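# Six arms sort coloured blocks onto matching tiles

## Task

Place every block on a tile that matches its colour, resting flat on one full face, with no tile holding more than one block; each block must stay there without a robot supporting it, and at the end all grippers must have released and the arms must be moved away.

## Robot and tools

Setup. Six identical i2rt Big YAM arms, named arm1 to arm6, share the scene. Each has six revolute joints, a two-finger gripper and a camera on its wrist (arm1_cam_wrist to arm6_cam_wrist). Two fixed room cameras, room_a and room_b, watch the whole area. With joints 1 and 6 at zero and the hand level and pointing ahead, the wrist camera rides on top of the hand looking toward the fingertips. The hand reaches roughly 1.0 m from the joint 1 axis when fully extended. Loose objects may occasionally get nudged by an outside disturbance.

Frames. One shared scene frame is used for everything: origin on the floor, +z up. The hand point lies midway between the fingertips; the hand z axis runs along the fingers and the fingers open and close along its y axis. Camera calibration lines (fisheye model for wrist cameras, pinhole plus radial for room cameras, K in pixels of a 504x504 image, T_world_to_cam mapping the scene frame into the camera frame) are approximate; room cameras may be off by a couple of degrees and several millimetres, and wrist camera poses inherit errors from the reported joint angles.

execute_actions. Argument actions is a list holding either one action or nothing; an empty list just reports state and pictures. An action is an object keyed by arm name, each containing joints: a map from joint name to an absolute target (not an offset). Joint names and ranges: joint1_rad -2.879 to 2.879 (base yaw, positive counter-clockwise seen from above, 0 means unfolding toward where the foot faces); joint2_rad 0 to 3.141 (shoulder, 0 has the upper arm lying back roughly level, increasing raises it then brings it forward); joint3_rad 0 to 3.019 (elbow, 0 folded, increasing opens); joint4_rad -1.692 to 1.57 (hand pitch, positive tips fingers up); joint5_rad -1.57 to 1.57 (hand sideways swing, positive toward the arm's right); joint6_rad -2.094 to 2.094 (hand roll, positive clockwise viewed from behind the hand); gripper_m 0 to 0.093 metres of fingertip separation. Arm joints are in radians. Done tolerances are about ±0.045, ±0.14, ±0.09, ±0.055, ±0.03, ±0.035 rad and ±0.003 m. All arms named in one action start at once and may finish at different moments; each joint has its own speed, so the hand can sweep a wide curve between postures. Any joint or arm left out may keep pushing toward an older target. An unknown key or out-of-range number rejects the whole call and nothing moves. The optional cameras argument lists which images to return (omitted, null or ["all"] gives all, [] gives none); the pictures line gives the image order.

wait takes seconds (0 to 10) and commands nothing; it returns the same report as an empty action.

zoom_image takes camera and region [x0, y0, x1, y1] in pixels of that camera's latest full image, top-left origin, at most 504 by 504, and returns a sharper close-up.

finished_scene takes scene, the current scene's number, and irreversibly ends it after the last command has been held; its result tells whether the goal was met and gives the next task. Replying without any tool call ends everything.

Reading results. joint_status describes how each commanded motion ended. off_target: stopped short and possibly still pushing. contact_stop or time_out: the joint now holds where it stopped, except a timed-out joint may keep a target within 0.375, 0.375, 0.113, 0.225, 0.075, 0.3 rad (joints 1 to 6) of its position and keep pressing; on_its_own lists such joints, with held at meaning the held target, not the actual angle. To relieve pressure, command the reported position. joint command not followed, usually with a cause line, means a self and inter-arm collision check blocked that arm's targets (its gripper target still runs); those joints show not_followed and may be retried on later actions until valid targets are given. A tiny change from the current angle may produce no motion. Loaded joints sag.

Safety. The arms do not stop on contact and can press very hard. Two robots squeezing each other fails the task and halts the run; strong impacts can too. No report line flags robot-to-robot contact, and the collision check ignores fingers, gripper housings and wrist cameras and may react late, so plan paths with clearance. Object contacts do not count. Never knock anything off the work area or onto the floor. Avoid dropping, slamming or shoving blocks.

Motor heat. Holding loads or pushing warms motors, even while you are thinking, since the robots keep their last command. A MOTOR HOT line appears from 85 °C; at 100 °C that arm's motors and gripper go limp until cooled (OVER-TEMPERATURE FAULT), and affected keys read limit_stop_at_motor_heat; resend targets afterwards. Other arms continue independently whenever one is stopped or slow.

Each tool is called after ">>>" as name(argument=value, ...) on one line, values as JSON.

## Session

>>> execute_actions(actions=[])

Scene clock: 0.00 s.
Motor temperatures (°C, as the motors report them): arm1=[20 23 23 22 21 21] | arm2=[20 23 23 20 21 23] | arm3=[23 20 22 23 22 22] | arm4=[22 21 21 21 22 21] | arm5=[22 23 22 20 20 20] | arm6=[23 20 23 20 23 20]
arm1.joint_positions: joint1_rad=-0.107 joint2_rad=+0.530 joint3_rad=+1.614 joint4_rad=-1.403 joint5_rad=-0.017 joint6_rad=-0.004 gripper_m=+0.094
arm1.joint_status: not commanded
arm1.hand: x=-0.4975 y=+0.2242 z=+1.3133 quat_wxyz=(-0.378, -0.625, -0.517, +0.445) (m; scene frame)
arm2.joint_positions: joint1_rad=+0.654 joint2_rad=+0.430 joint3_rad=+1.455 joint4_rad=-1.346 joint5_rad=+0.174 joint6_rad=+0.581 gripper_m=+0.095
arm2.joint_status: not commanded
arm2.hand: x=+0.5327 y=+0.9337 z=+1.2948 quat_wxyz=(-0.152, +0.572, -0.575, -0.564) (m; scene frame)
arm3.joint_positions: joint1_rad=+0.245 joint2_rad=+0.611 joint3_rad=+1.501 joint4_rad=-1.591 joint5_rad=-0.229 joint6_rad=-0.551 gripper_m=+0.095
arm3.joint_status: not commanded
arm3.hand: x=-0.4145 y=-0.7449 z=+1.1717 quat_wxyz=(-0.417, +0.535, -0.726, -0.113) (m; scene frame)
arm4.joint_positions: joint1_rad=+0.158 joint2_rad=+0.545 joint3_rad=+1.395 joint4_rad=-1.182 joint5_rad=-0.128 joint6_rad=-0.120 gripper_m=+0.094
arm4.joint_status: not commanded
arm4.hand: x=-1.5564 y=+1.1141 z=+1.3289 quat_wxyz=(-0.350, +0.682, -0.437, -0.470) (m; scene frame)
arm5.joint_positions: joint1_rad=-0.554 joint2_rad=+0.617 joint3_rad=+1.537 joint4_rad=-1.572 joint5_rad=+0.054 joint6_rad=-0.454 gripper_m=+0.095
arm5.joint_status: not commanded
arm5.hand: x=+1.6080 y=+0.3875 z=+1.2255 quat_wxyz=(-0.086, -0.688, -0.568, +0.444) (m; scene frame)
arm6.joint_positions: joint1_rad=-0.236 joint2_rad=+0.369 joint3_rad=+1.364 joint4_rad=-1.239 joint5_rad=-0.069 joint6_rad=-0.288 gripper_m=+0.094
arm6.joint_status: not commanded
arm6.hand: x=+0.1027 y=-1.8439 z=+1.2862 quat_wxyz=(-0.196, -0.648, -0.447, +0.585) (m; scene frame)
pictures: arm1_cam_wrist, arm2_cam_wrist, arm3_cam_wrist, arm4_cam_wrist, arm5_cam_wrist, arm6_cam_wrist, room_a, room_b
Images, in order (width x height): arm1_cam_wrist 504x504, arm2_cam_wrist 504x504, arm3_cam_wrist 504x504, arm4_cam_wrist 504x504, arm5_cam_wrist 504x504, arm6_cam_wrist 504x504, room_a 504x504, room_b 504x504.

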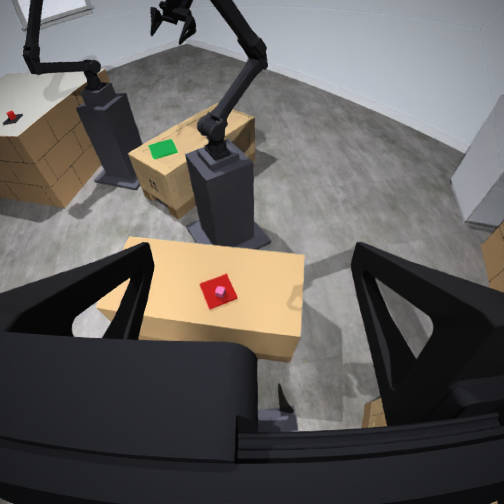

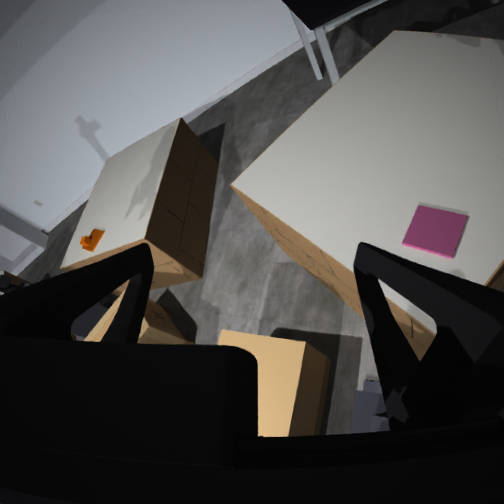

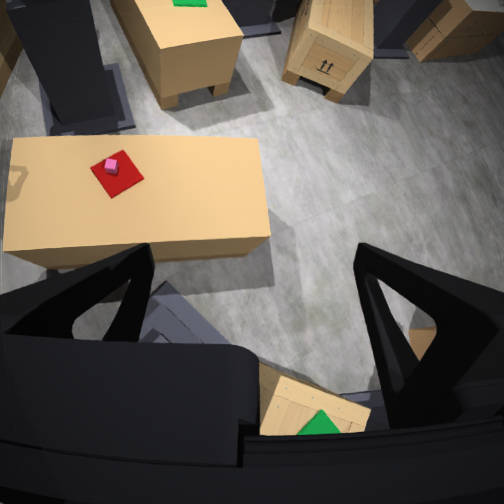

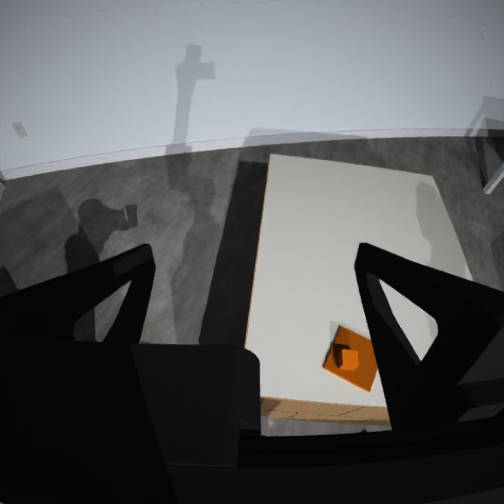

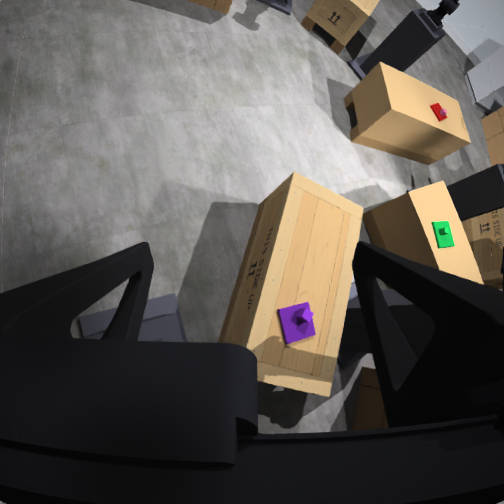

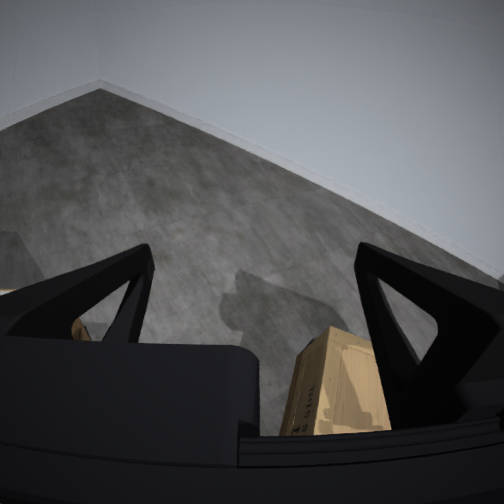

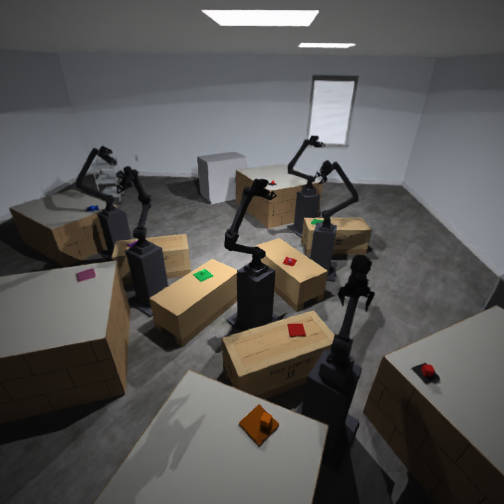

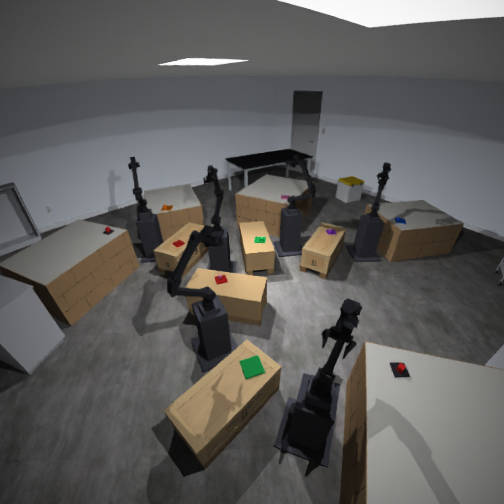

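>>> zoom_image(camera="room_a", region=[0, 130, 252, 350])

>>> zoom_image(camera="room_a", region=[200, 130, 504, 460])

>>> zoom_image(camera="room_b", region=[60, 150, 290, 330])

>>> zoom_image(camera="room_b", region=[230, 150, 470, 300])

>>> zoom_image(camera="room_b", region=[150, 280, 450, 504])

Region (0, 130, 252, 350) of room_a's 504x504 image, scaled by 2.000, with more detail than that image has; it fills the top 440 rows of this view, and the rest is white.

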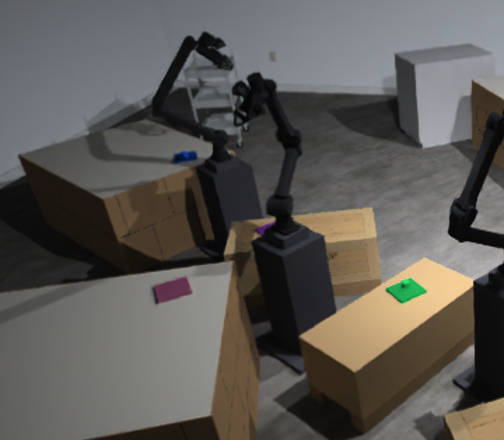

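Region (200, 130, 504, 460) of room_a's 504x504 image, scaled by 1.527, with more detail than that image has; it fills the left 464 columns of this view, and the rest is white.

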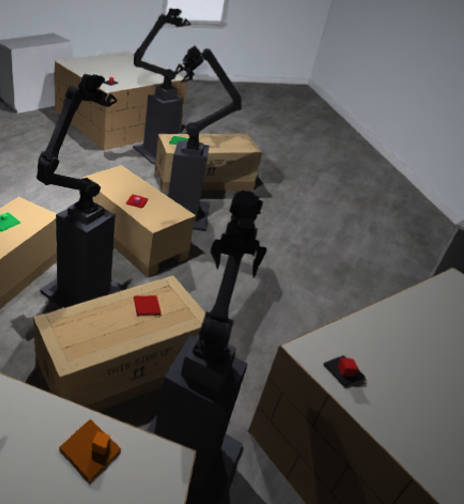

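Region (60, 150, 290, 330) of room_b's 504x504 image, scaled by 2.191, with more detail than that image has; it fills the top 394 rows of this view, and the rest is white.

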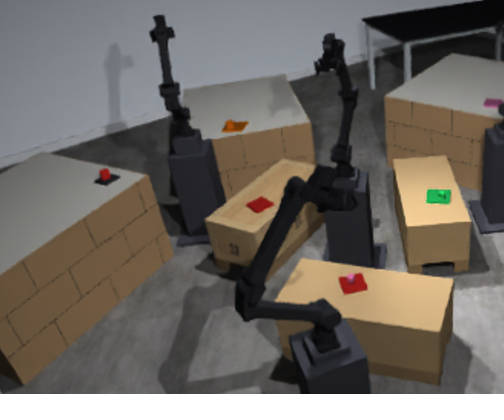

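Region (230, 150, 470, 300) of room_b's 504x504 image, scaled by 2.100, with more detail than that image has; it fills the top 315 rows of this view, and the rest is white.

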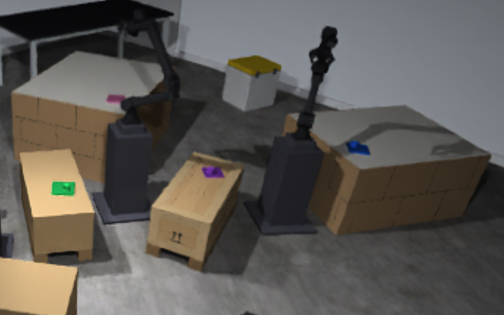

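Region (150, 280, 450, 504) of room_b's 504x504 image, scaled by 1.680, with more detail than that image has; it fills the top 376 rows of this view, and the rest is white.

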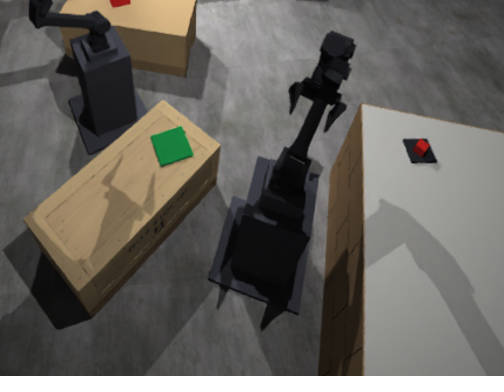

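>>> execute_actions(actions=[{"arm1":{"joints":{"joint1_rad":0.148,"joint2_rad":2.06,"joint3_rad":1.38,"joint4_rad":-0.89,"joint5_rad":0,"joint6_rad":0}},"arm4":{"joints":{"joint1_rad":2.24,"joint2_rad":2.02,"joint3_rad":1.67,"joint4_rad":-1.21,"joint5_rad":0,"joint6_rad":0}},"arm6":{"joints":{"joint1_rad":2.22,"joint2_rad":2.19,"joint3_rad":1.93,"joint4_rad":-1.3,"joint5_rad":0,"joint6_rad":0}},"arm2":{"joints":{"joint1_rad":-0.19,"joint2_rad":1.86,"joint3_rad":1.44,"joint4_rad":-1.15,"joint5_rad":0,"joint6_rad":0}},"arm3":{"joints":{"joint1_rad":-1.5,"joint2_rad":1.6,"joint3_rad":1.2,"joint4_rad":-1.17,"joint5_rad":0,"joint6_rad":0}}}])

Scene clock: 122.33 s.
Motor temperatures (°C, as the motors report them): arm1=[20 24 28 22 21 21] | arm2=[20 24 28 20 21 23] | arm3=[23 20 28 23 22 22] | arm4=[22 21 27 21 22 21] | arm5=[22 23 29 20 20 20] | arm6=[23 21 27 20 23 20]
arm1.joint_positions: joint1_rad=+0.136 joint2_rad=+2.069 joint3_rad=+1.378 joint4_rad=-0.896 joint5_rad=-0.001 joint6_rad=-0.004 gripper_m=+0.094
arm1.joint_status: all done
arm1.hand: x=-0.4393 y=-0.1871 z=+0.6133 quat_wxyz=(+0.002, -0.689, -0.725, -0.011) (m; scene frame)
arm2.joint_positions: joint1_rad=-0.201 joint2_rad=+1.869 joint3_rad=+1.429 joint4_rad=-1.157 joint5_rad=+0.000 joint6_rad=+0.008 gripper_m=+0.095
arm2.joint_status: all done
arm2.hand: x=+0.6795 y=+1.3383 z=+0.7563 quat_wxyz=(+0.012, +0.648, -0.761, +0.012) (m; scene frame)
arm3.joint_positions: joint1_rad=-1.506 joint2_rad=+1.597 joint3_rad=+1.194 joint4_rad=-1.177 joint5_rad=+0.000 joint6_rad=-0.014 gripper_m=+0.095
arm3.joint_status: all done
arm3.hand: x=-0.3475 y=-1.2862 z=+0.7400 quat_wxyz=(+0.001, -0.535, -0.845, -0.003) (m; scene frame)
arm4.joint_positions: joint1_rad=+2.245 joint2_rad=+2.009 joint3_rad=+1.659 joint4_rad=-1.194 joint5_rad=-0.002 joint6_rad=-0.009 gripper_m=+0.094
arm4.joint_status: all done
arm4.hand: x=-1.9424 y=+0.5015 z=+0.8032 quat_wxyz=(+0.000, +0.931, +0.366, -0.015) (m; scene frame)
arm5.joint_positions: joint1_rad=-0.554 joint2_rad=+0.617 joint3_rad=+1.537 joint4_rad=-1.572 joint5_rad=+0.054 joint6_rad=-0.454 gripper_m=+0.095
arm5.joint_status: not commanded
arm5.hand: x=+1.6080 y=+0.3875 z=+1.2255 quat_wxyz=(-0.086, -0.688, -0.568, +0.444) (m; scene frame)
arm6.joint_positions: joint1_rad=+2.231 joint2_rad=+2.206 joint3_rad=+1.904 joint4_rad=-1.292 joint5_rad=-0.003 joint6_rad=-0.008 gripper_m=+0.094
arm6.joint_status: all done
arm6.hand: x=+0.8292 y=-1.6082 z=+0.7247 quat_wxyz=(+0.016, +0.096, -0.995, -0.002) (m; scene frame)
pictures: arm1_cam_wrist, arm2_cam_wrist, arm3_cam_wrist, arm4_cam_wrist, arm5_cam_wrist, arm6_cam_wrist, room_a, room_b
camera_calibration (this result's frames):
arm1_cam_wrist: T_world_to_cam=[[-0.997958, -0.0628352, -0.0115071, -0.444084], [-0.0569357, 0.793238, 0.606243, -0.246381], [-0.0289655, 0.60566, -0.795196, 0.714666], [0, 0, 0, 1]] pos_world=[-0.436504, -0.26531, 0.712557]
arm2_cam_wrist: T_world_to_cam=[[0.988011, -0.154373, -0.00167377, -0.462604], [-0.120941, -0.780687, 0.613107, 0.667695], [-0.095954, -0.605554, -0.789998, 1.5992], [0, 0, 0, 1]] pos_world=[0.691259, 1.41825, 0.853219]
arm3_cam_wrist: T_world_to_cam=[[-0.89889, -0.437886, -0.0159149, -0.86213], [-0.365442, 0.729149, 0.578614, 0.384523], [-0.241763, 0.525926, -0.815446, 1.32029], [0, 0, 0, 1]] pos_world=[-0.315242, -1.35226, 0.840416]
arm4_cam_wrist: T_world_to_cam=[[-0.680649, 0.732538, 0.0102177, -1.69745], [0.610186, 0.559135, 0.561285, 0.457], [0.405449, 0.388273, -0.82756, 1.38373], [0, 0, 0, 1]] pos_world=[-1.99526, 0.450658, 0.905958]
arm6_cam_wrist: T_world_to_cam=[[0.171538, -0.985086, -0.0134058, -1.71347], [-0.762322, -0.141342, 0.631576, -0.0510954], [-0.624051, -0.0981198, -0.775198, 1.04169], [0, 0, 0, 1]] pos_world=[0.905041, -1.59293, 0.816816]
Images, in order (width x height): arm1_cam_wrist 504x504, arm2_cam_wrist 504x504, arm3_cam_wrist 504x504, arm4_cam_wrist 504x504, arm5_cam_wrist 504x504, arm6_cam_wrist 504x504, room_a 504x504, room_b 504x504.

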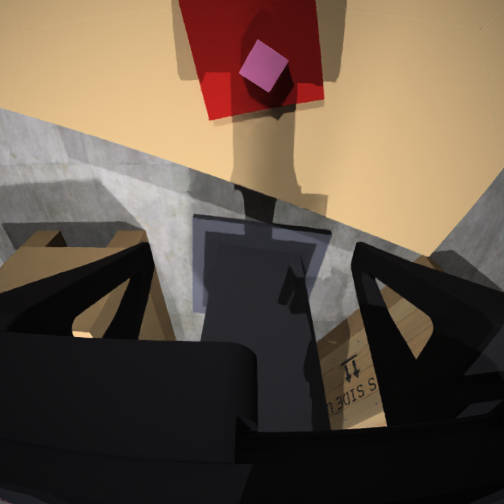

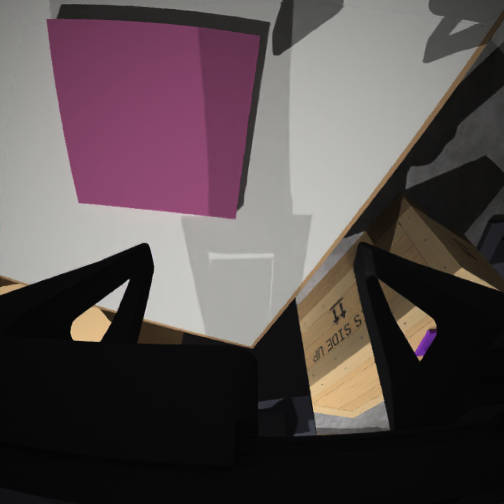

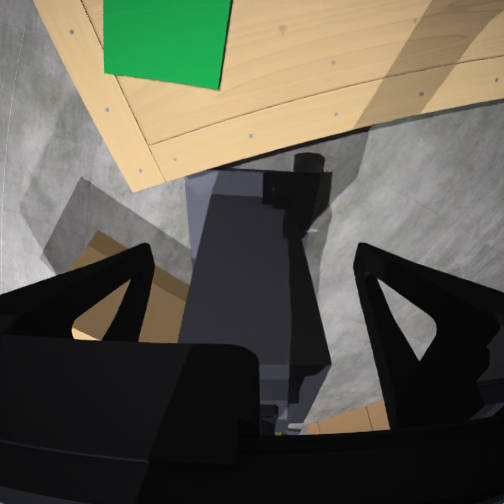

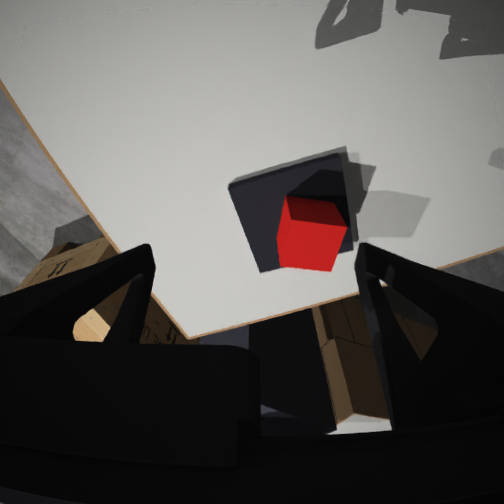

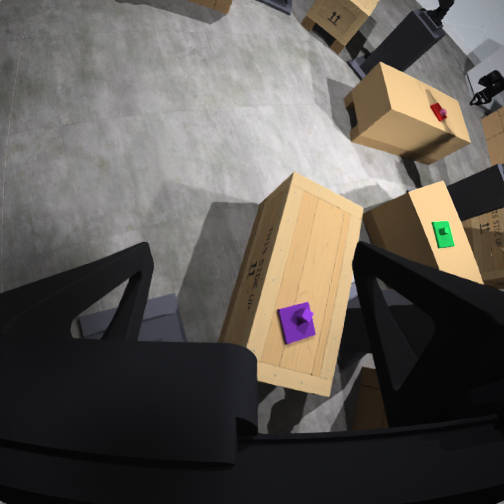

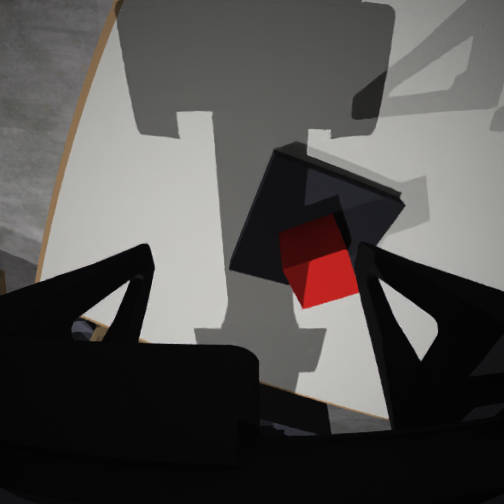

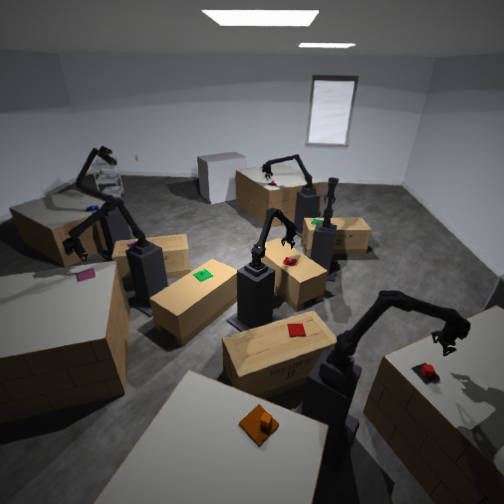

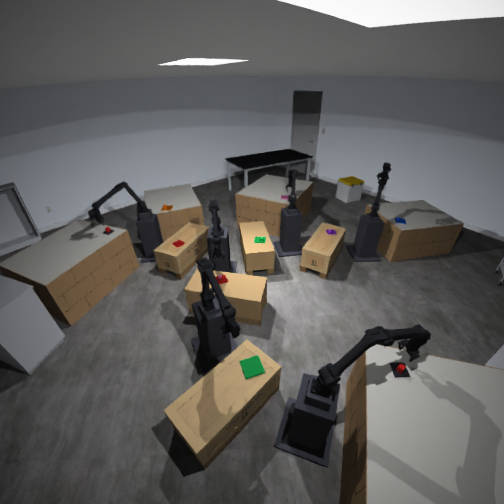

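>>> zoom_image(camera="arm1_cam_wrist", region=[180, 0, 348, 126])

>>> zoom_image(camera="arm4_cam_wrist", region=[210, 130, 378, 298])

>>> zoom_image(camera="arm6_cam_wrist", region=[220, 130, 420, 330])

Region (180, 0, 348, 126) of arm1_cam_wrist's 504x504 image, scaled by 3.000, with more detail than that image has; it fills the top 378 rows of this view, and the rest is white.

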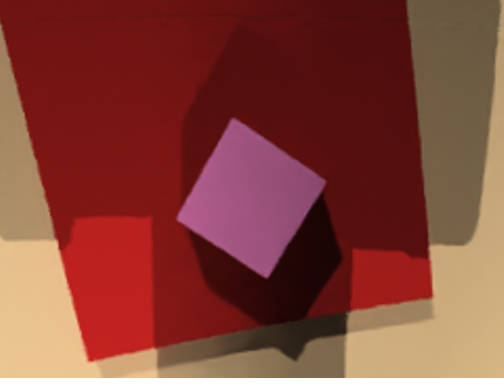

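Region (210, 130, 378, 298) of arm4_cam_wrist's 504x504 image, scaled by 3.000, with more detail than that image has.

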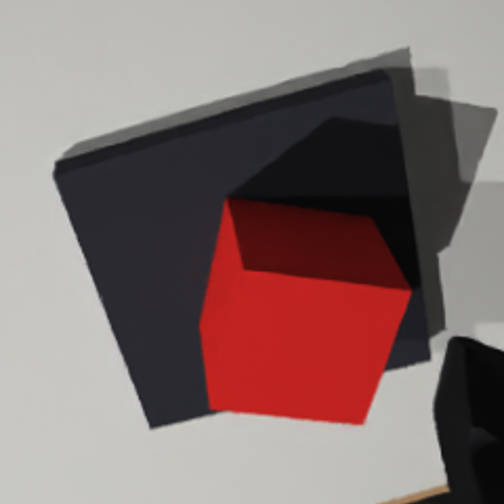

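Region (220, 130, 420, 330) of arm6_cam_wrist's 504x504 image, scaled by 2.520, with more detail than that image has.

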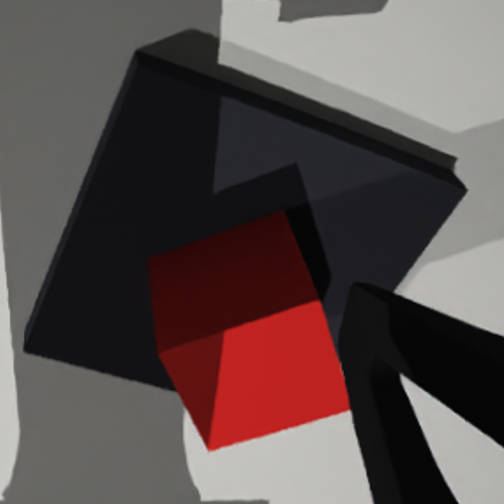

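>>> execute_actions(actions=[{"arm1":{"joints":{"joint1_rad":0.13,"joint2_rad":2.335,"joint3_rad":1.565,"joint4_rad":-0.79,"joint5_rad":0,"joint6_rad":0.56}},"arm4":{"joints":{"joint1_rad":2.147,"joint2_rad":1.875,"joint3_rad":1.37,"joint4_rad":-1.07,"joint5_rad":0,"joint6_rad":0.036}},"arm6":{"joints":{"joint1_rad":2.16,"joint2_rad":2.0,"joint3_rad":1.73,"joint4_rad":-1.29,"joint5_rad":0,"joint6_rad":-0.48}},"arm2":{"joints":{"joint3_rad":1.85}},"arm3":{"joints":{"joint4_rad":-0.2}},"arm5":{"joints":{"joint2_rad":1.1}}}], cameras=["arm1_cam_wrist","arm4_cam_wrist","arm6_cam_wrist","arm3_cam_wrist"])

Scene clock: 243.90 s.
Motor temperatures (°C, as the motors report them): arm1=[20 30 30 22 21 21] | arm2=[20 29 31 20 21 23] | arm3=[23 23 30 23 22 22] | arm4=[22 26 28 21 22 21] | arm5=[22 23 31 20 20 20] | arm6=[23 28 30 20 23 20]
arm1.joint_positions: joint1_rad=+0.136 joint2_rad=+2.348 joint3_rad=+1.540 joint4_rad=-0.792 joint5_rad=-0.001 joint6_rad=+0.546 gripper_m=+0.094
arm1.joint_status: all done
arm1.hand: x=-0.4362 y=-0.2265 z=+0.5028 quat_wxyz=(+0.011, -0.860, -0.510, -0.013) (m; scene frame)
arm2.joint_positions: joint1_rad=-0.201 joint2_rad=+1.856 joint3_rad=+1.804 joint4_rad=-1.157 joint5_rad=+0.000 joint6_rad=+0.008 gripper_m=+0.095
arm2.joint_status: all done
arm2.hand: x=+0.6981 y=+1.4630 z=+0.9164 quat_wxyz=(-0.134, +0.638, -0.749, -0.115) (m; scene frame)
arm3.joint_positions: joint1_rad=-1.506 joint2_rad=+1.597 joint3_rad=+1.194 joint4_rad=-0.227 joint5_rad=+0.000 joint6_rad=-0.014 gripper_m=+0.095
arm3.joint_status: all done
arm3.hand: x=-0.2646 y=-1.4686 z=+0.8416 quat_wxyz=(-0.382, -0.477, -0.752, +0.247) (m; scene frame)
arm4.joint_positions: joint1_rad=+2.144 joint2_rad=+1.871 joint3_rad=+1.366 joint4_rad=-1.088 joint5_rad=+0.001 joint6_rad=+0.025 gripper_m=+0.094
arm4.joint_status: all done
arm4.hand: x=-1.9165 y=+0.5986 z=+0.7772 quat_wxyz=(-0.010, +0.953, +0.302, +0.007) (m; scene frame)
arm5.joint_positions: joint1_rad=-0.554 joint2_rad=+1.105 joint3_rad=+1.537 joint4_rad=-1.572 joint5_rad=+0.054 joint6_rad=-0.454 gripper_m=+0.095
arm5.joint_status: all done
arm5.hand: x=+1.5000 y=+0.2371 z=+1.1047 quat_wxyz=(-0.027, -0.748, -0.625, +0.222) (m; scene frame)
arm6.joint_positions: joint1_rad=+2.153 joint2_rad=+2.011 joint3_rad=+1.723 joint4_rad=-1.291 joint5_rad=-0.001 joint6_rad=-0.470 gripper_m=+0.094
arm6.joint_status: all done
arm6.hand: x=+0.7864 y=-1.6648 z=+0.7794 quat_wxyz=(+0.007, +0.284, -0.959, -0.004) (m; scene frame)
pictures: arm1_cam_wrist, arm3_cam_wrist, arm4_cam_wrist, arm6_cam_wrist
camera_calibration (this result's frames):
arm1_cam_wrist: T_world_to_cam=[[-0.883936, 0.467569, 0.00610845, -0.283767], [0.370984, 0.69327, 0.617857, 0.0101725], [0.284656, 0.548412, -0.786267, 0.770113], [0, 0, 0, 1]] pos_world=[-0.473823, -0.296711, 0.600962]
arm3_cam_wrist: T_world_to_cam=[[-0.899441, -0.436955, 0.00869656, -0.885387], [-0.415701, 0.849209, -0.325633, 1.41315], [0.134902, -0.296503, -0.945456, 0.520373], [0, 0, 0, 1]] pos_world=[-0.279106, -1.43264, 0.959857]
arm4_cam_wrist: T_world_to_cam=[[-0.575434, 0.817745, 0.0129816, -1.6022], [0.658564, 0.453893, 0.600229, 0.526916], [0.484942, 0.353941, -0.799723, 1.46524], [0, 0, 0, 1]] pos_world=[-1.97952, 0.552419, 0.876312]
arm6_cam_wrist: T_world_to_cam=[[0.528299, -0.848858, -0.0184427, -1.81098], [-0.662505, -0.42571, 0.616327, -0.666293], [-0.531025, -0.313386, -0.787275, 0.629694], [0, 0, 0, 1]] pos_world=[0.8497, -1.62358, 0.872997]
Images, in order (width x height): arm1_cam_wrist 504x504, arm3_cam_wrist 504x504, arm4_cam_wrist 504x504, arm6_cam_wrist 504x504.

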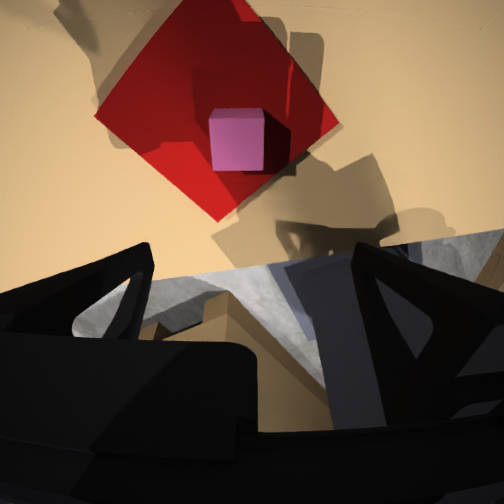

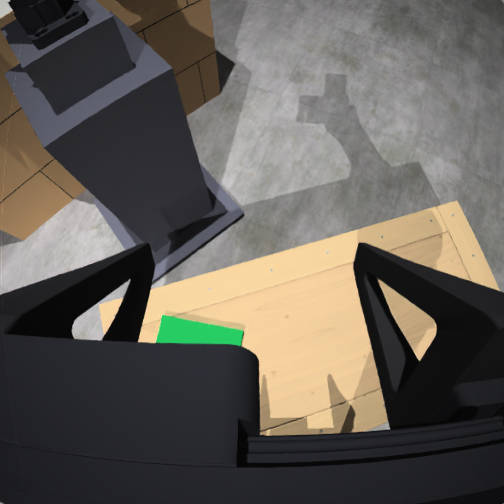

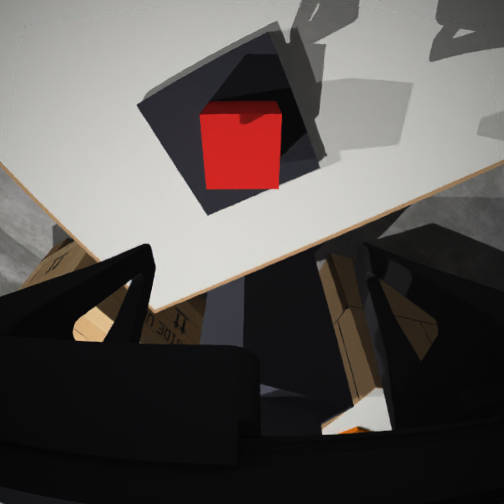

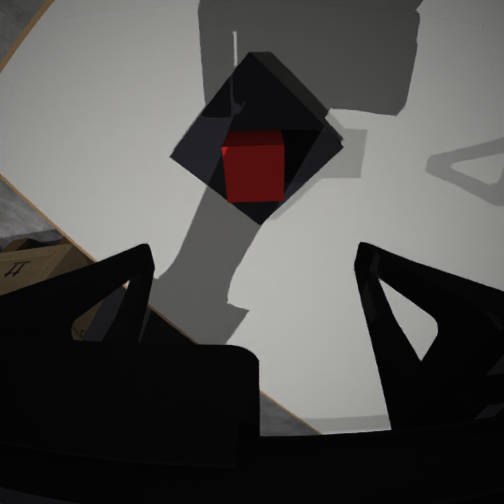

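>>> execute_actions(actions=[{"arm1":{"joints":{"joint1_rad":0.108,"joint2_rad":2.545,"joint3_rad":1.70,"joint4_rad":-0.69}},"arm4":{"joints":{"joint1_rad":2.165,"joint2_rad":2.06,"joint3_rad":1.36,"joint4_rad":-0.86}},"arm6":{"joints":{"joint1_rad":2.165,"joint2_rad":2.118,"joint3_rad":1.585,"joint4_rad":-1.01}},"arm2":{"joints":{"joint1_rad":1.63,"joint2_rad":1.6,"joint3_rad":1.2,"joint4_rad":-1.17}},"arm3":{"joints":{"joint1_rad":-1.3,"joint2_rad":1.94,"joint3_rad":1.19,"joint4_rad":-0.82}}}], cameras=["arm1_cam_wrist","arm4_cam_wrist","arm6_cam_wrist","arm3_cam_wrist","arm2_cam_wrist"])

Scene clock: 365.90 s.
Motor temperatures (°C, as the motors report them): arm1=[20 33 33 22 21 21] | arm2=[20 31 38 20 21 23] | arm3=[23 24 33 23 22 22] | arm4=[22 27 28 21 22 21] | arm5=[22 24 36 20 20 20] | arm6=[23 29 31 20 23 20]
arm1.joint_positions: joint1_rad=+0.121 joint2_rad=+2.556 joint3_rad=+1.681 joint4_rad=-0.692 joint5_rad=-0.001 joint6_rad=+0.546 gripper_m=+0.094
arm1.joint_status: all done
arm1.hand: x=-0.4436 y=-0.2548 z=+0.4158 quat_wxyz=(-0.004, -0.864, -0.503, -0.005) (m; scene frame)
arm2.joint_positions: joint1_rad=+1.634 joint2_rad=+1.619 joint3_rad=+1.197 joint4_rad=-1.157 joint5_rad=+0.000 joint6_rad=+0.006 gripper_m=+0.095
arm2.joint_status: all done
arm2.hand: x=+0.1466 y=+0.7572 z=+0.7984 quat_wxyz=(+0.003, +0.999, +0.053, +0.005) (m; scene frame)
arm3.joint_positions: joint1_rad=-1.298 joint2_rad=+1.957 joint3_rad=+1.162 joint4_rad=-0.804 joint5_rad=-0.001 joint6_rad=-0.014 gripper_m=+0.095
arm3.joint_status: all done
arm3.hand: x=-0.2426 y=-1.2706 z=+0.5663 quat_wxyz=(+0.009, -0.444, -0.896, -0.007) (m; scene frame)
arm4.joint_positions: joint1_rad=+2.161 joint2_rad=+2.064 joint3_rad=+1.350 joint4_rad=-0.877 joint5_rad=+0.001 joint6_rad=+0.025 gripper_m=+0.094
arm4.joint_status: all done
arm4.hand: x=-1.9254 y=+0.5820 z=+0.6715 quat_wxyz=(-0.009, +0.951, +0.310, +0.007) (m; scene frame)
arm5.joint_positions: joint1_rad=-0.554 joint2_rad=+1.105 joint3_rad=+1.537 joint4_rad=-1.572 joint5_rad=+0.054 joint6_rad=-0.454 gripper_m=+0.095
arm5.joint_status: not commanded
arm5.hand: x=+1.5000 y=+0.2371 z=+1.1047 quat_wxyz=(-0.027, -0.748, -0.625, +0.222) (m; scene frame)
arm6.joint_positions: joint1_rad=+2.158 joint2_rad=+2.135 joint3_rad=+1.566 joint4_rad=-1.020 joint5_rad=+0.001 joint6_rad=-0.471 gripper_m=+0.094
arm6.joint_status: all done
arm6.hand: x=+0.7747 y=-1.6631 z=+0.6519 quat_wxyz=(+0.013, +0.287, -0.958, -0.004) (m; scene frame)
pictures: arm1_cam_wrist, arm2_cam_wrist, arm3_cam_wrist, arm4_cam_wrist, arm6_cam_wrist
camera_calibration (this result's frames):
arm1_cam_wrist: T_world_to_cam=[[-0.875968, 0.482261, -0.0102367, -0.262495], [0.382002, 0.706506, 0.595755, 0.103736], [0.294542, 0.517952, -0.803101, 0.722975], [0, 0, 0, 1]] pos_world=[-0.48251, -0.321165, 0.516134]
arm2_cam_wrist: T_world_to_cam=[[-0.110493, 0.993807, -0.0117788, -0.726058], [0.798205, 0.0957942, 0.59472, -0.659953], [0.592165, 0.0563103, -0.803847, 0.638557], [0, 0, 0, 1]] pos_world=[0.0684227, 0.748824, 0.897237]
arm3_cam_wrist: T_world_to_cam=[[-0.789283, -0.613808, -0.0165017, -0.960336], [-0.501977, 0.629538, 0.593044, 0.344147], [-0.353627, 0.476363, -0.805001, 1.09982], [0, 0, 0, 1]] pos_world=[-0.196295, -1.33003, 0.665418]
arm4_cam_wrist: T_world_to_cam=[[-0.589387, 0.807747, 0.0129868, -1.61342], [0.651305, 0.465603, 0.599179, 0.583762], [0.477938, 0.361607, -0.80051, 1.37352], [0, 0, 0, 1]] pos_world=[-1.98759, 0.534759, 0.770689]
arm6_cam_wrist: T_world_to_cam=[[0.533, -0.845836, -0.0217579, -1.80215], [-0.653104, -0.427627, 0.624973, -0.610853], [-0.537929, -0.3189, -0.780343, 0.515353], [0, 0, 0, 1]] pos_world=[0.838817, -1.62119, 0.744708]
Images, in order (width x height): arm1_cam_wrist 504x504, arm2_cam_wrist 504x504, arm3_cam_wrist 504x504, arm4_cam_wrist 504x504, arm6_cam_wrist 504x504.

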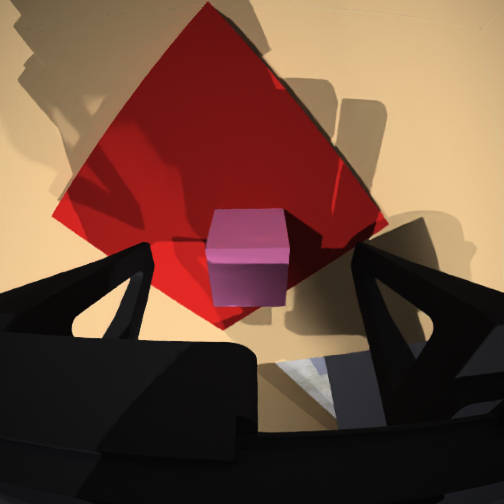

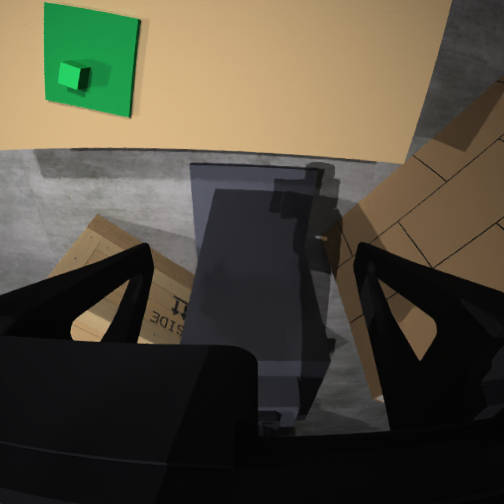

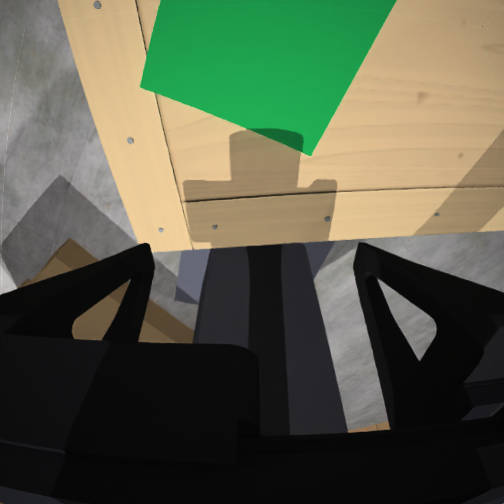

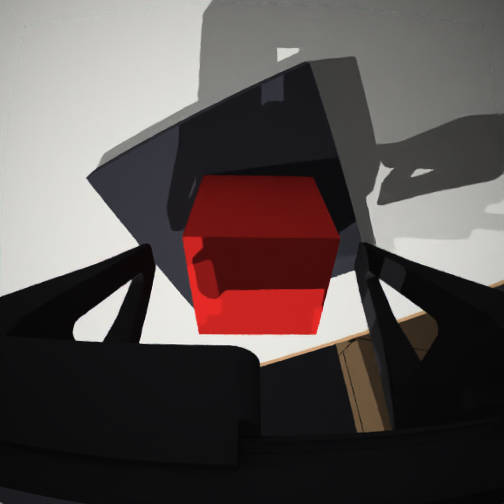

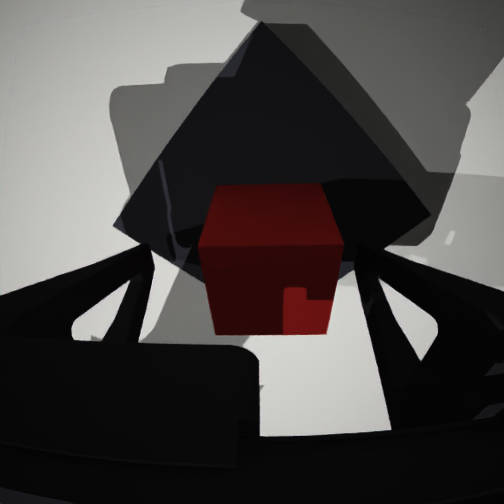

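>>> execute_actions(actions=[{"arm1":{"joints":{"gripper_m":0.02}},"arm4":{"joints":{"gripper_m":0.035}},"arm6":{"joints":{"gripper_m":0.03}},"arm2":{"joints":{"joint1_rad":2.02,"joint2_rad":2.01,"joint3_rad":1.19,"joint4_rad":-0.72}},"arm3":{"joints":{"joint1_rad":-0.6,"joint2_rad":1.6,"joint3_rad":1.2,"joint4_rad":-1.17}}}], cameras=["arm1_cam_wrist","arm4_cam_wrist","arm6_cam_wrist","arm2_cam_wrist"])

Scene clock: 406.27 s.
Motor temperatures (°C, as the motors report them): arm1=[20 35 32 22 21 21] | arm2=[20 30 34 20 21 23] | arm3=[23 26 33 23 22 22] | arm4=[22 28 28 21 22 21] | arm5=[22 24 37 20 20 20] | arm6=[23 30 31 20 23 20]
arm1.joint_positions: joint1_rad=+0.121 joint2_rad=+2.556 joint3_rad=+1.681 joint4_rad=-0.692 joint5_rad=-0.001 joint6_rad=+0.547 gripper_m=+0.031
arm1.joint_status: gripper_m off_target (ended at +0.031, target +0.020)
arm1.hand: x=-0.4436 y=-0.2548 z=+0.4158 quat_wxyz=(-0.004, -0.864, -0.503, -0.005) (m; scene frame)
arm2.joint_positions: joint1_rad=+2.026 joint2_rad=+2.028 joint3_rad=+1.179 joint4_rad=-0.735 joint5_rad=-0.002 joint6_rad=+0.006 gripper_m=+0.095
arm2.joint_status: all done
arm2.hand: x=+0.1613 y=+0.5653 z=+0.6045 quat_wxyz=(+0.003, +0.969, +0.247, +0.007) (m; scene frame)
arm3.joint_positions: joint1_rad=-0.596 joint2_rad=+1.581 joint3_rad=+1.187 joint4_rad=-1.153 joint5_rad=-0.001 joint6_rad=-0.013 gripper_m=+0.095
arm3.joint_status: all done
arm3.hand: x=-0.0936 y=-0.9820 z=+0.7456 quat_wxyz=(-0.015, -0.109, -0.994, +0.002) (m; scene frame)
arm4.joint_positions: joint1_rad=+2.161 joint2_rad=+2.064 joint3_rad=+1.350 joint4_rad=-0.877 joint5_rad=+0.000 joint6_rad=+0.026 gripper_m=+0.047
arm4.joint_status: gripper_m off_target (ended at +0.047, target +0.035)
arm4.hand: x=-1.9255 y=+0.5819 z=+0.6715 quat_wxyz=(-0.009, +0.951, +0.310, +0.007) (m; scene frame)
arm5.joint_positions: joint1_rad=-0.554 joint2_rad=+1.105 joint3_rad=+1.537 joint4_rad=-1.572 joint5_rad=+0.054 joint6_rad=-0.454 gripper_m=+0.095
arm5.joint_status: not commanded
arm5.hand: x=+1.5000 y=+0.2371 z=+1.1047 quat_wxyz=(-0.027, -0.748, -0.625, +0.222) (m; scene frame)
arm6.joint_positions: joint1_rad=+2.158 joint2_rad=+2.135 joint3_rad=+1.566 joint4_rad=-1.020 joint5_rad=+0.001 joint6_rad=-0.471 gripper_m=+0.042
arm6.joint_status: gripper_m off_target (ended at +0.042, target +0.030)
arm6.hand: x=+0.7748 y=-1.6632 z=+0.6519 quat_wxyz=(+0.013, +0.287, -0.958, -0.004) (m; scene frame)
pictures: arm1_cam_wrist, arm2_cam_wrist, arm4_cam_wrist, arm6_cam_wrist
camera_calibration (this result's frames):
arm1_cam_wrist: T_world_to_cam=[[-0.875784, 0.482595, -0.0102348, -0.262329], [0.382271, 0.706357, 0.595758, 0.103816], [0.294739, 0.517843, -0.803098, 0.723034], [0, 0, 0, 1]] pos_world=[-0.482536, -0.321151, 0.516134]
arm2_cam_wrist: T_world_to_cam=[[-0.482572, 0.875763, -0.0128051, -0.408689], [0.699476, 0.39415, 0.596137, -0.691603], [0.527121, 0.278722, -0.802781, 0.368891], [0, 0, 0, 1]] pos_world=[0.0920879, 0.527692, 0.703195]
arm4_cam_wrist: T_world_to_cam=[[-0.588768, 0.808204, 0.0126096, -1.61217], [0.651713, 0.465422, 0.598876, 0.584931], [0.478146, 0.360817, -0.800742, 1.37459], [0, 0, 0, 1]] pos_world=[-1.98765, 0.53475, 0.770716]
arm6_cam_wrist: T_world_to_cam=[[0.533016, -0.845838, -0.0212485, -1.8026], [-0.653363, -0.427422, 0.624841, -0.610182], [-0.537597, -0.319168, -0.780462, 0.514763], [0, 0, 0, 1]] pos_world=[0.838878, -1.62122, 0.744718]
Images, in order (width x height): arm1_cam_wrist 504x504, arm2_cam_wrist 504x504, arm4_cam_wrist 504x504, arm6_cam_wrist 504x504.

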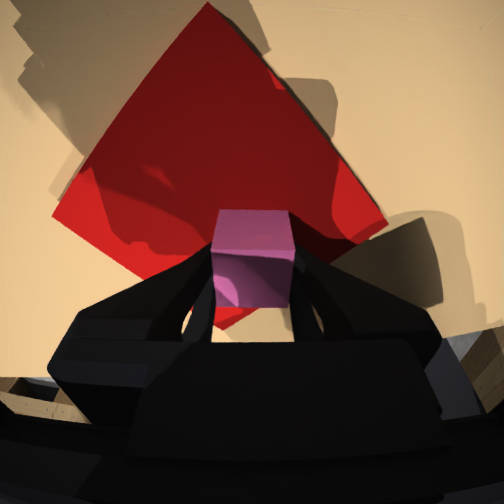

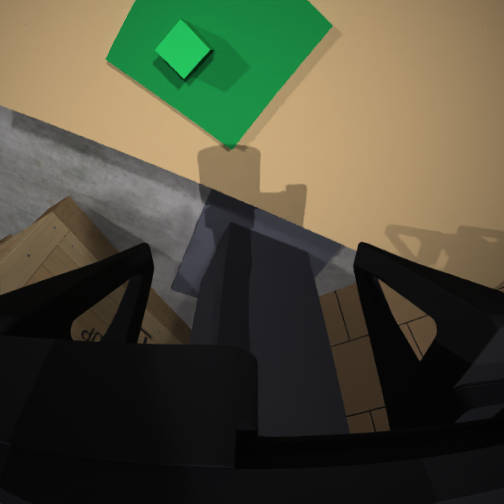

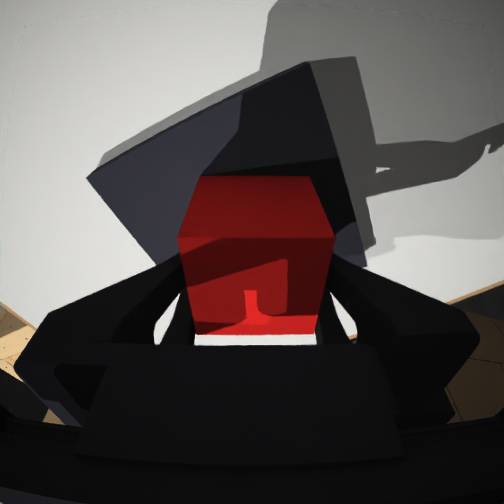

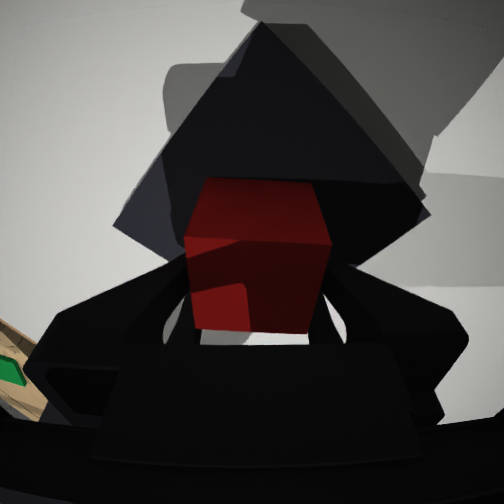

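>>> execute_actions(actions=[{"arm1":{"joints":{"joint1_rad":2.30,"joint2_rad":2.385,"joint3_rad":1.73,"joint4_rad":-0.885}},"arm4":{"joints":{"joint1_rad":-0.2,"joint2_rad":1.87,"joint3_rad":1.46,"joint4_rad":-1.15}},"arm6":{"joints":{"joint1_rad":-0.25,"joint2_rad":1.94,"joint3_rad":1.61,"joint4_rad":-1.22}},"arm2":{"joints":{"joint1_rad":1.63,"joint2_rad":1.1,"joint3_rad":0.9,"joint4_rad":-1.37}},"arm5":{"joints":{"joint1_rad":-1.72,"joint2_rad":1.6,"joint3_rad":1.2,"joint4_rad":-1.0,"joint5_rad":0,"joint6_rad":0}}}], cameras=["arm1_cam_wrist","arm4_cam_wrist","arm6_cam_wrist","arm5_cam_wrist","room_a"])

Scene clock: 490.80 s.
Motor temperatures (°C, as the motors report them): arm1=[20 36 33 22 21 21] | arm2=[20 32 32 20 21 23] | arm3=[23 24 34 23 22 22] | arm4=[22 29 28 21 22 21] | arm5=[22 24 38 20 20 20] | arm6=[23 31 32 20 23 20]
arm1.joint_positions: joint1_rad=+2.311 joint2_rad=+2.365 joint3_rad=+1.733 joint4_rad=-0.876 joint5_rad=-0.002 joint6_rad=+0.548 gripper_m=+0.032
arm1.joint_status: all done
arm1.hand: x=+0.0646 y=+0.7666 z=+0.5565 quat_wxyz=(-0.031, +0.051, -0.998, -0.020) (m; scene frame)
arm2.joint_positions: joint1_rad=+1.617 joint2_rad=+1.100 joint3_rad=+0.899 joint4_rad=-1.357 joint5_rad=+0.002 joint6_rad=+0.006 gripper_m=+0.095
arm2.joint_status: all done
arm2.hand: x=+0.3110 y=+0.7815 z=+0.8723 quat_wxyz=(+0.003, +0.999, +0.045, -0.006) (m; scene frame)
arm3.joint_positions: joint1_rad=-0.596 joint2_rad=+1.581 joint3_rad=+1.187 joint4_rad=-1.153 joint5_rad=-0.001 joint6_rad=-0.013 gripper_m=+0.095
arm3.joint_status: not commanded
arm3.hand: x=-0.0936 y=-0.9820 z=+0.7456 quat_wxyz=(-0.015, -0.109, -0.994, +0.002) (m; scene frame)
arm4.joint_positions: joint1_rad=-0.205 joint2_rad=+1.859 joint3_rad=+1.456 joint4_rad=-1.133 joint5_rad=+0.002 joint6_rad=+0.027 gripper_m=+0.047
arm4.joint_status: all done
arm4.hand: x=-1.4145 y=+1.4612 z=+0.8172 quat_wxyz=(-0.013, +0.646, -0.763, -0.017) (m; scene frame)
arm5.joint_positions: joint1_rad=-1.724 joint2_rad=+1.615 joint3_rad=+1.190 joint4_rad=-1.013 joint5_rad=+0.001 joint6_rad=-0.017 gripper_m=+0.095
arm5.joint_status: all done
arm5.hand: x=+1.2392 y=+0.6288 z=+0.7716 quat_wxyz=(+0.002, -0.992, +0.101, +0.071) (m; scene frame)
arm6.joint_positions: joint1_rad=-0.260 joint2_rad=+1.947 joint3_rad=+1.596 joint4_rad=-1.212 joint5_rad=+0.001 joint6_rad=-0.473 gripper_m=+0.042
arm6.joint_status: all done
arm6.hand: x=-0.2122 y=-2.1621 z=+0.7768 quat_wxyz=(+0.004, -0.794, -0.608, +0.006) (m; scene frame)
pictures: arm1_cam_wrist, arm4_cam_wrist, arm5_cam_wrist, arm6_cam_wrist, room_a
camera_calibration (this result's frames):
arm1_cam_wrist: T_world_to_cam=[[0.11549, -0.992722, -0.0341392, 0.771566], [-0.835096, -0.115647, 0.537811, -0.154721], [-0.537845, -0.0336024, -0.842374, 0.65567], [0, 0, 0, 1]] pos_world=[0.134334, 0.77009, 0.661871]
arm4_cam_wrist: T_world_to_cam=[[0.986094, -0.165856, -0.0104927, 1.646], [-0.132799, -0.824368, 0.550256, 0.570073], [-0.0999131, -0.541211, -0.83493, 1.45805], [0, 0, 0, 1]] pos_world=[-1.40173, 1.53206, 0.920957]
arm5_cam_wrist: T_world_to_cam=[[0.193116, 0.98116, 0.00563461, -0.863387], [0.869877, -0.173864, 0.461612, -1.32561], [0.453895, -0.0842433, -0.887064, 0.298584], [0, 0, 0, 1]] pos_world=[1.18432, 0.641799, 0.881643]
arm6_cam_wrist: T_world_to_cam=[[-0.960339, 0.278747, 0.00697299, 0.396783], [0.226461, 0.765124, 0.602744, 1.23597], [0.162678, 0.580418, -0.797904, 2.0295], [0, 0, 0, 1]] pos_world=[-0.229008, -2.23423, 0.871611]
Images, in order (width x height): arm1_cam_wrist 504x504, arm4_cam_wrist 504x504, arm5_cam_wrist 504x504, arm6_cam_wrist 504x504, room_a 504x504.

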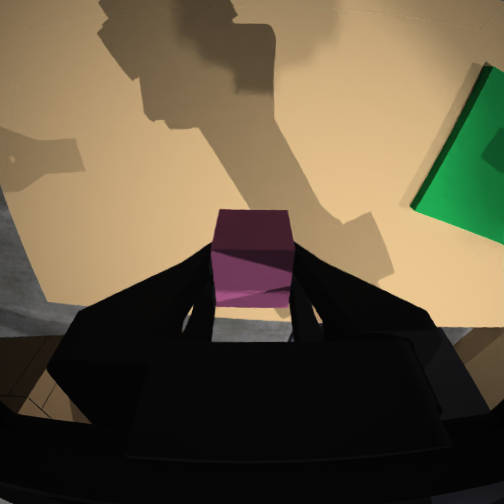

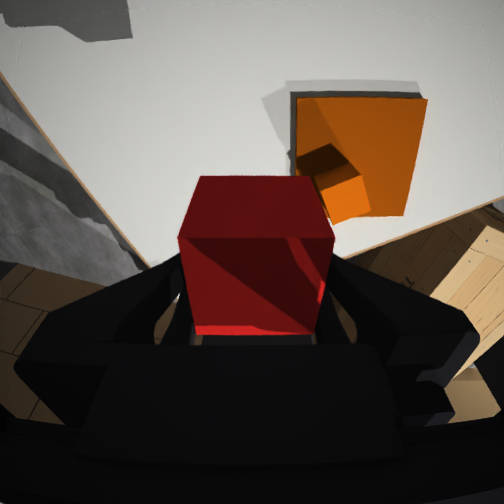

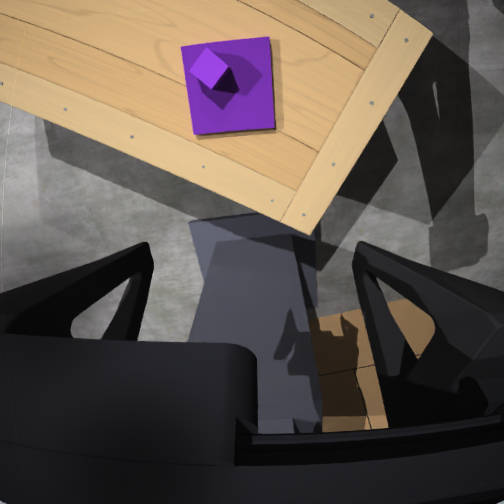

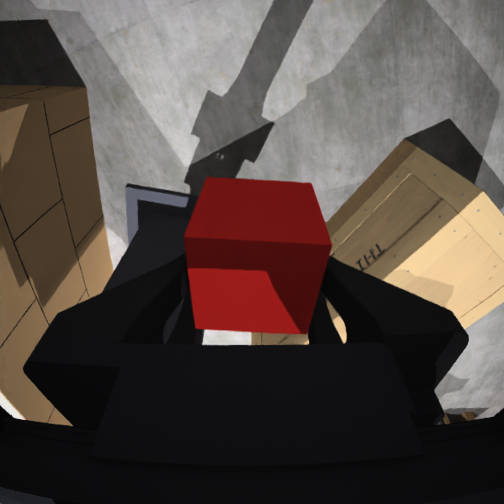

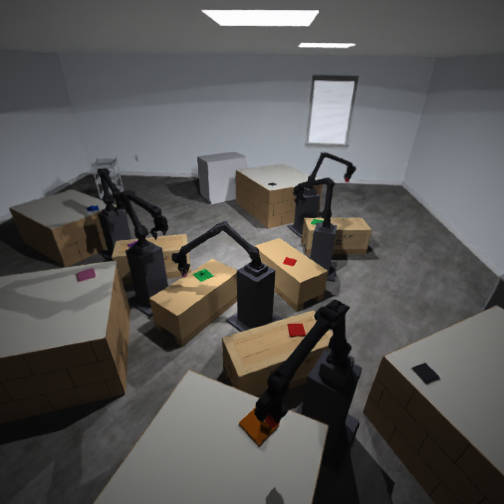

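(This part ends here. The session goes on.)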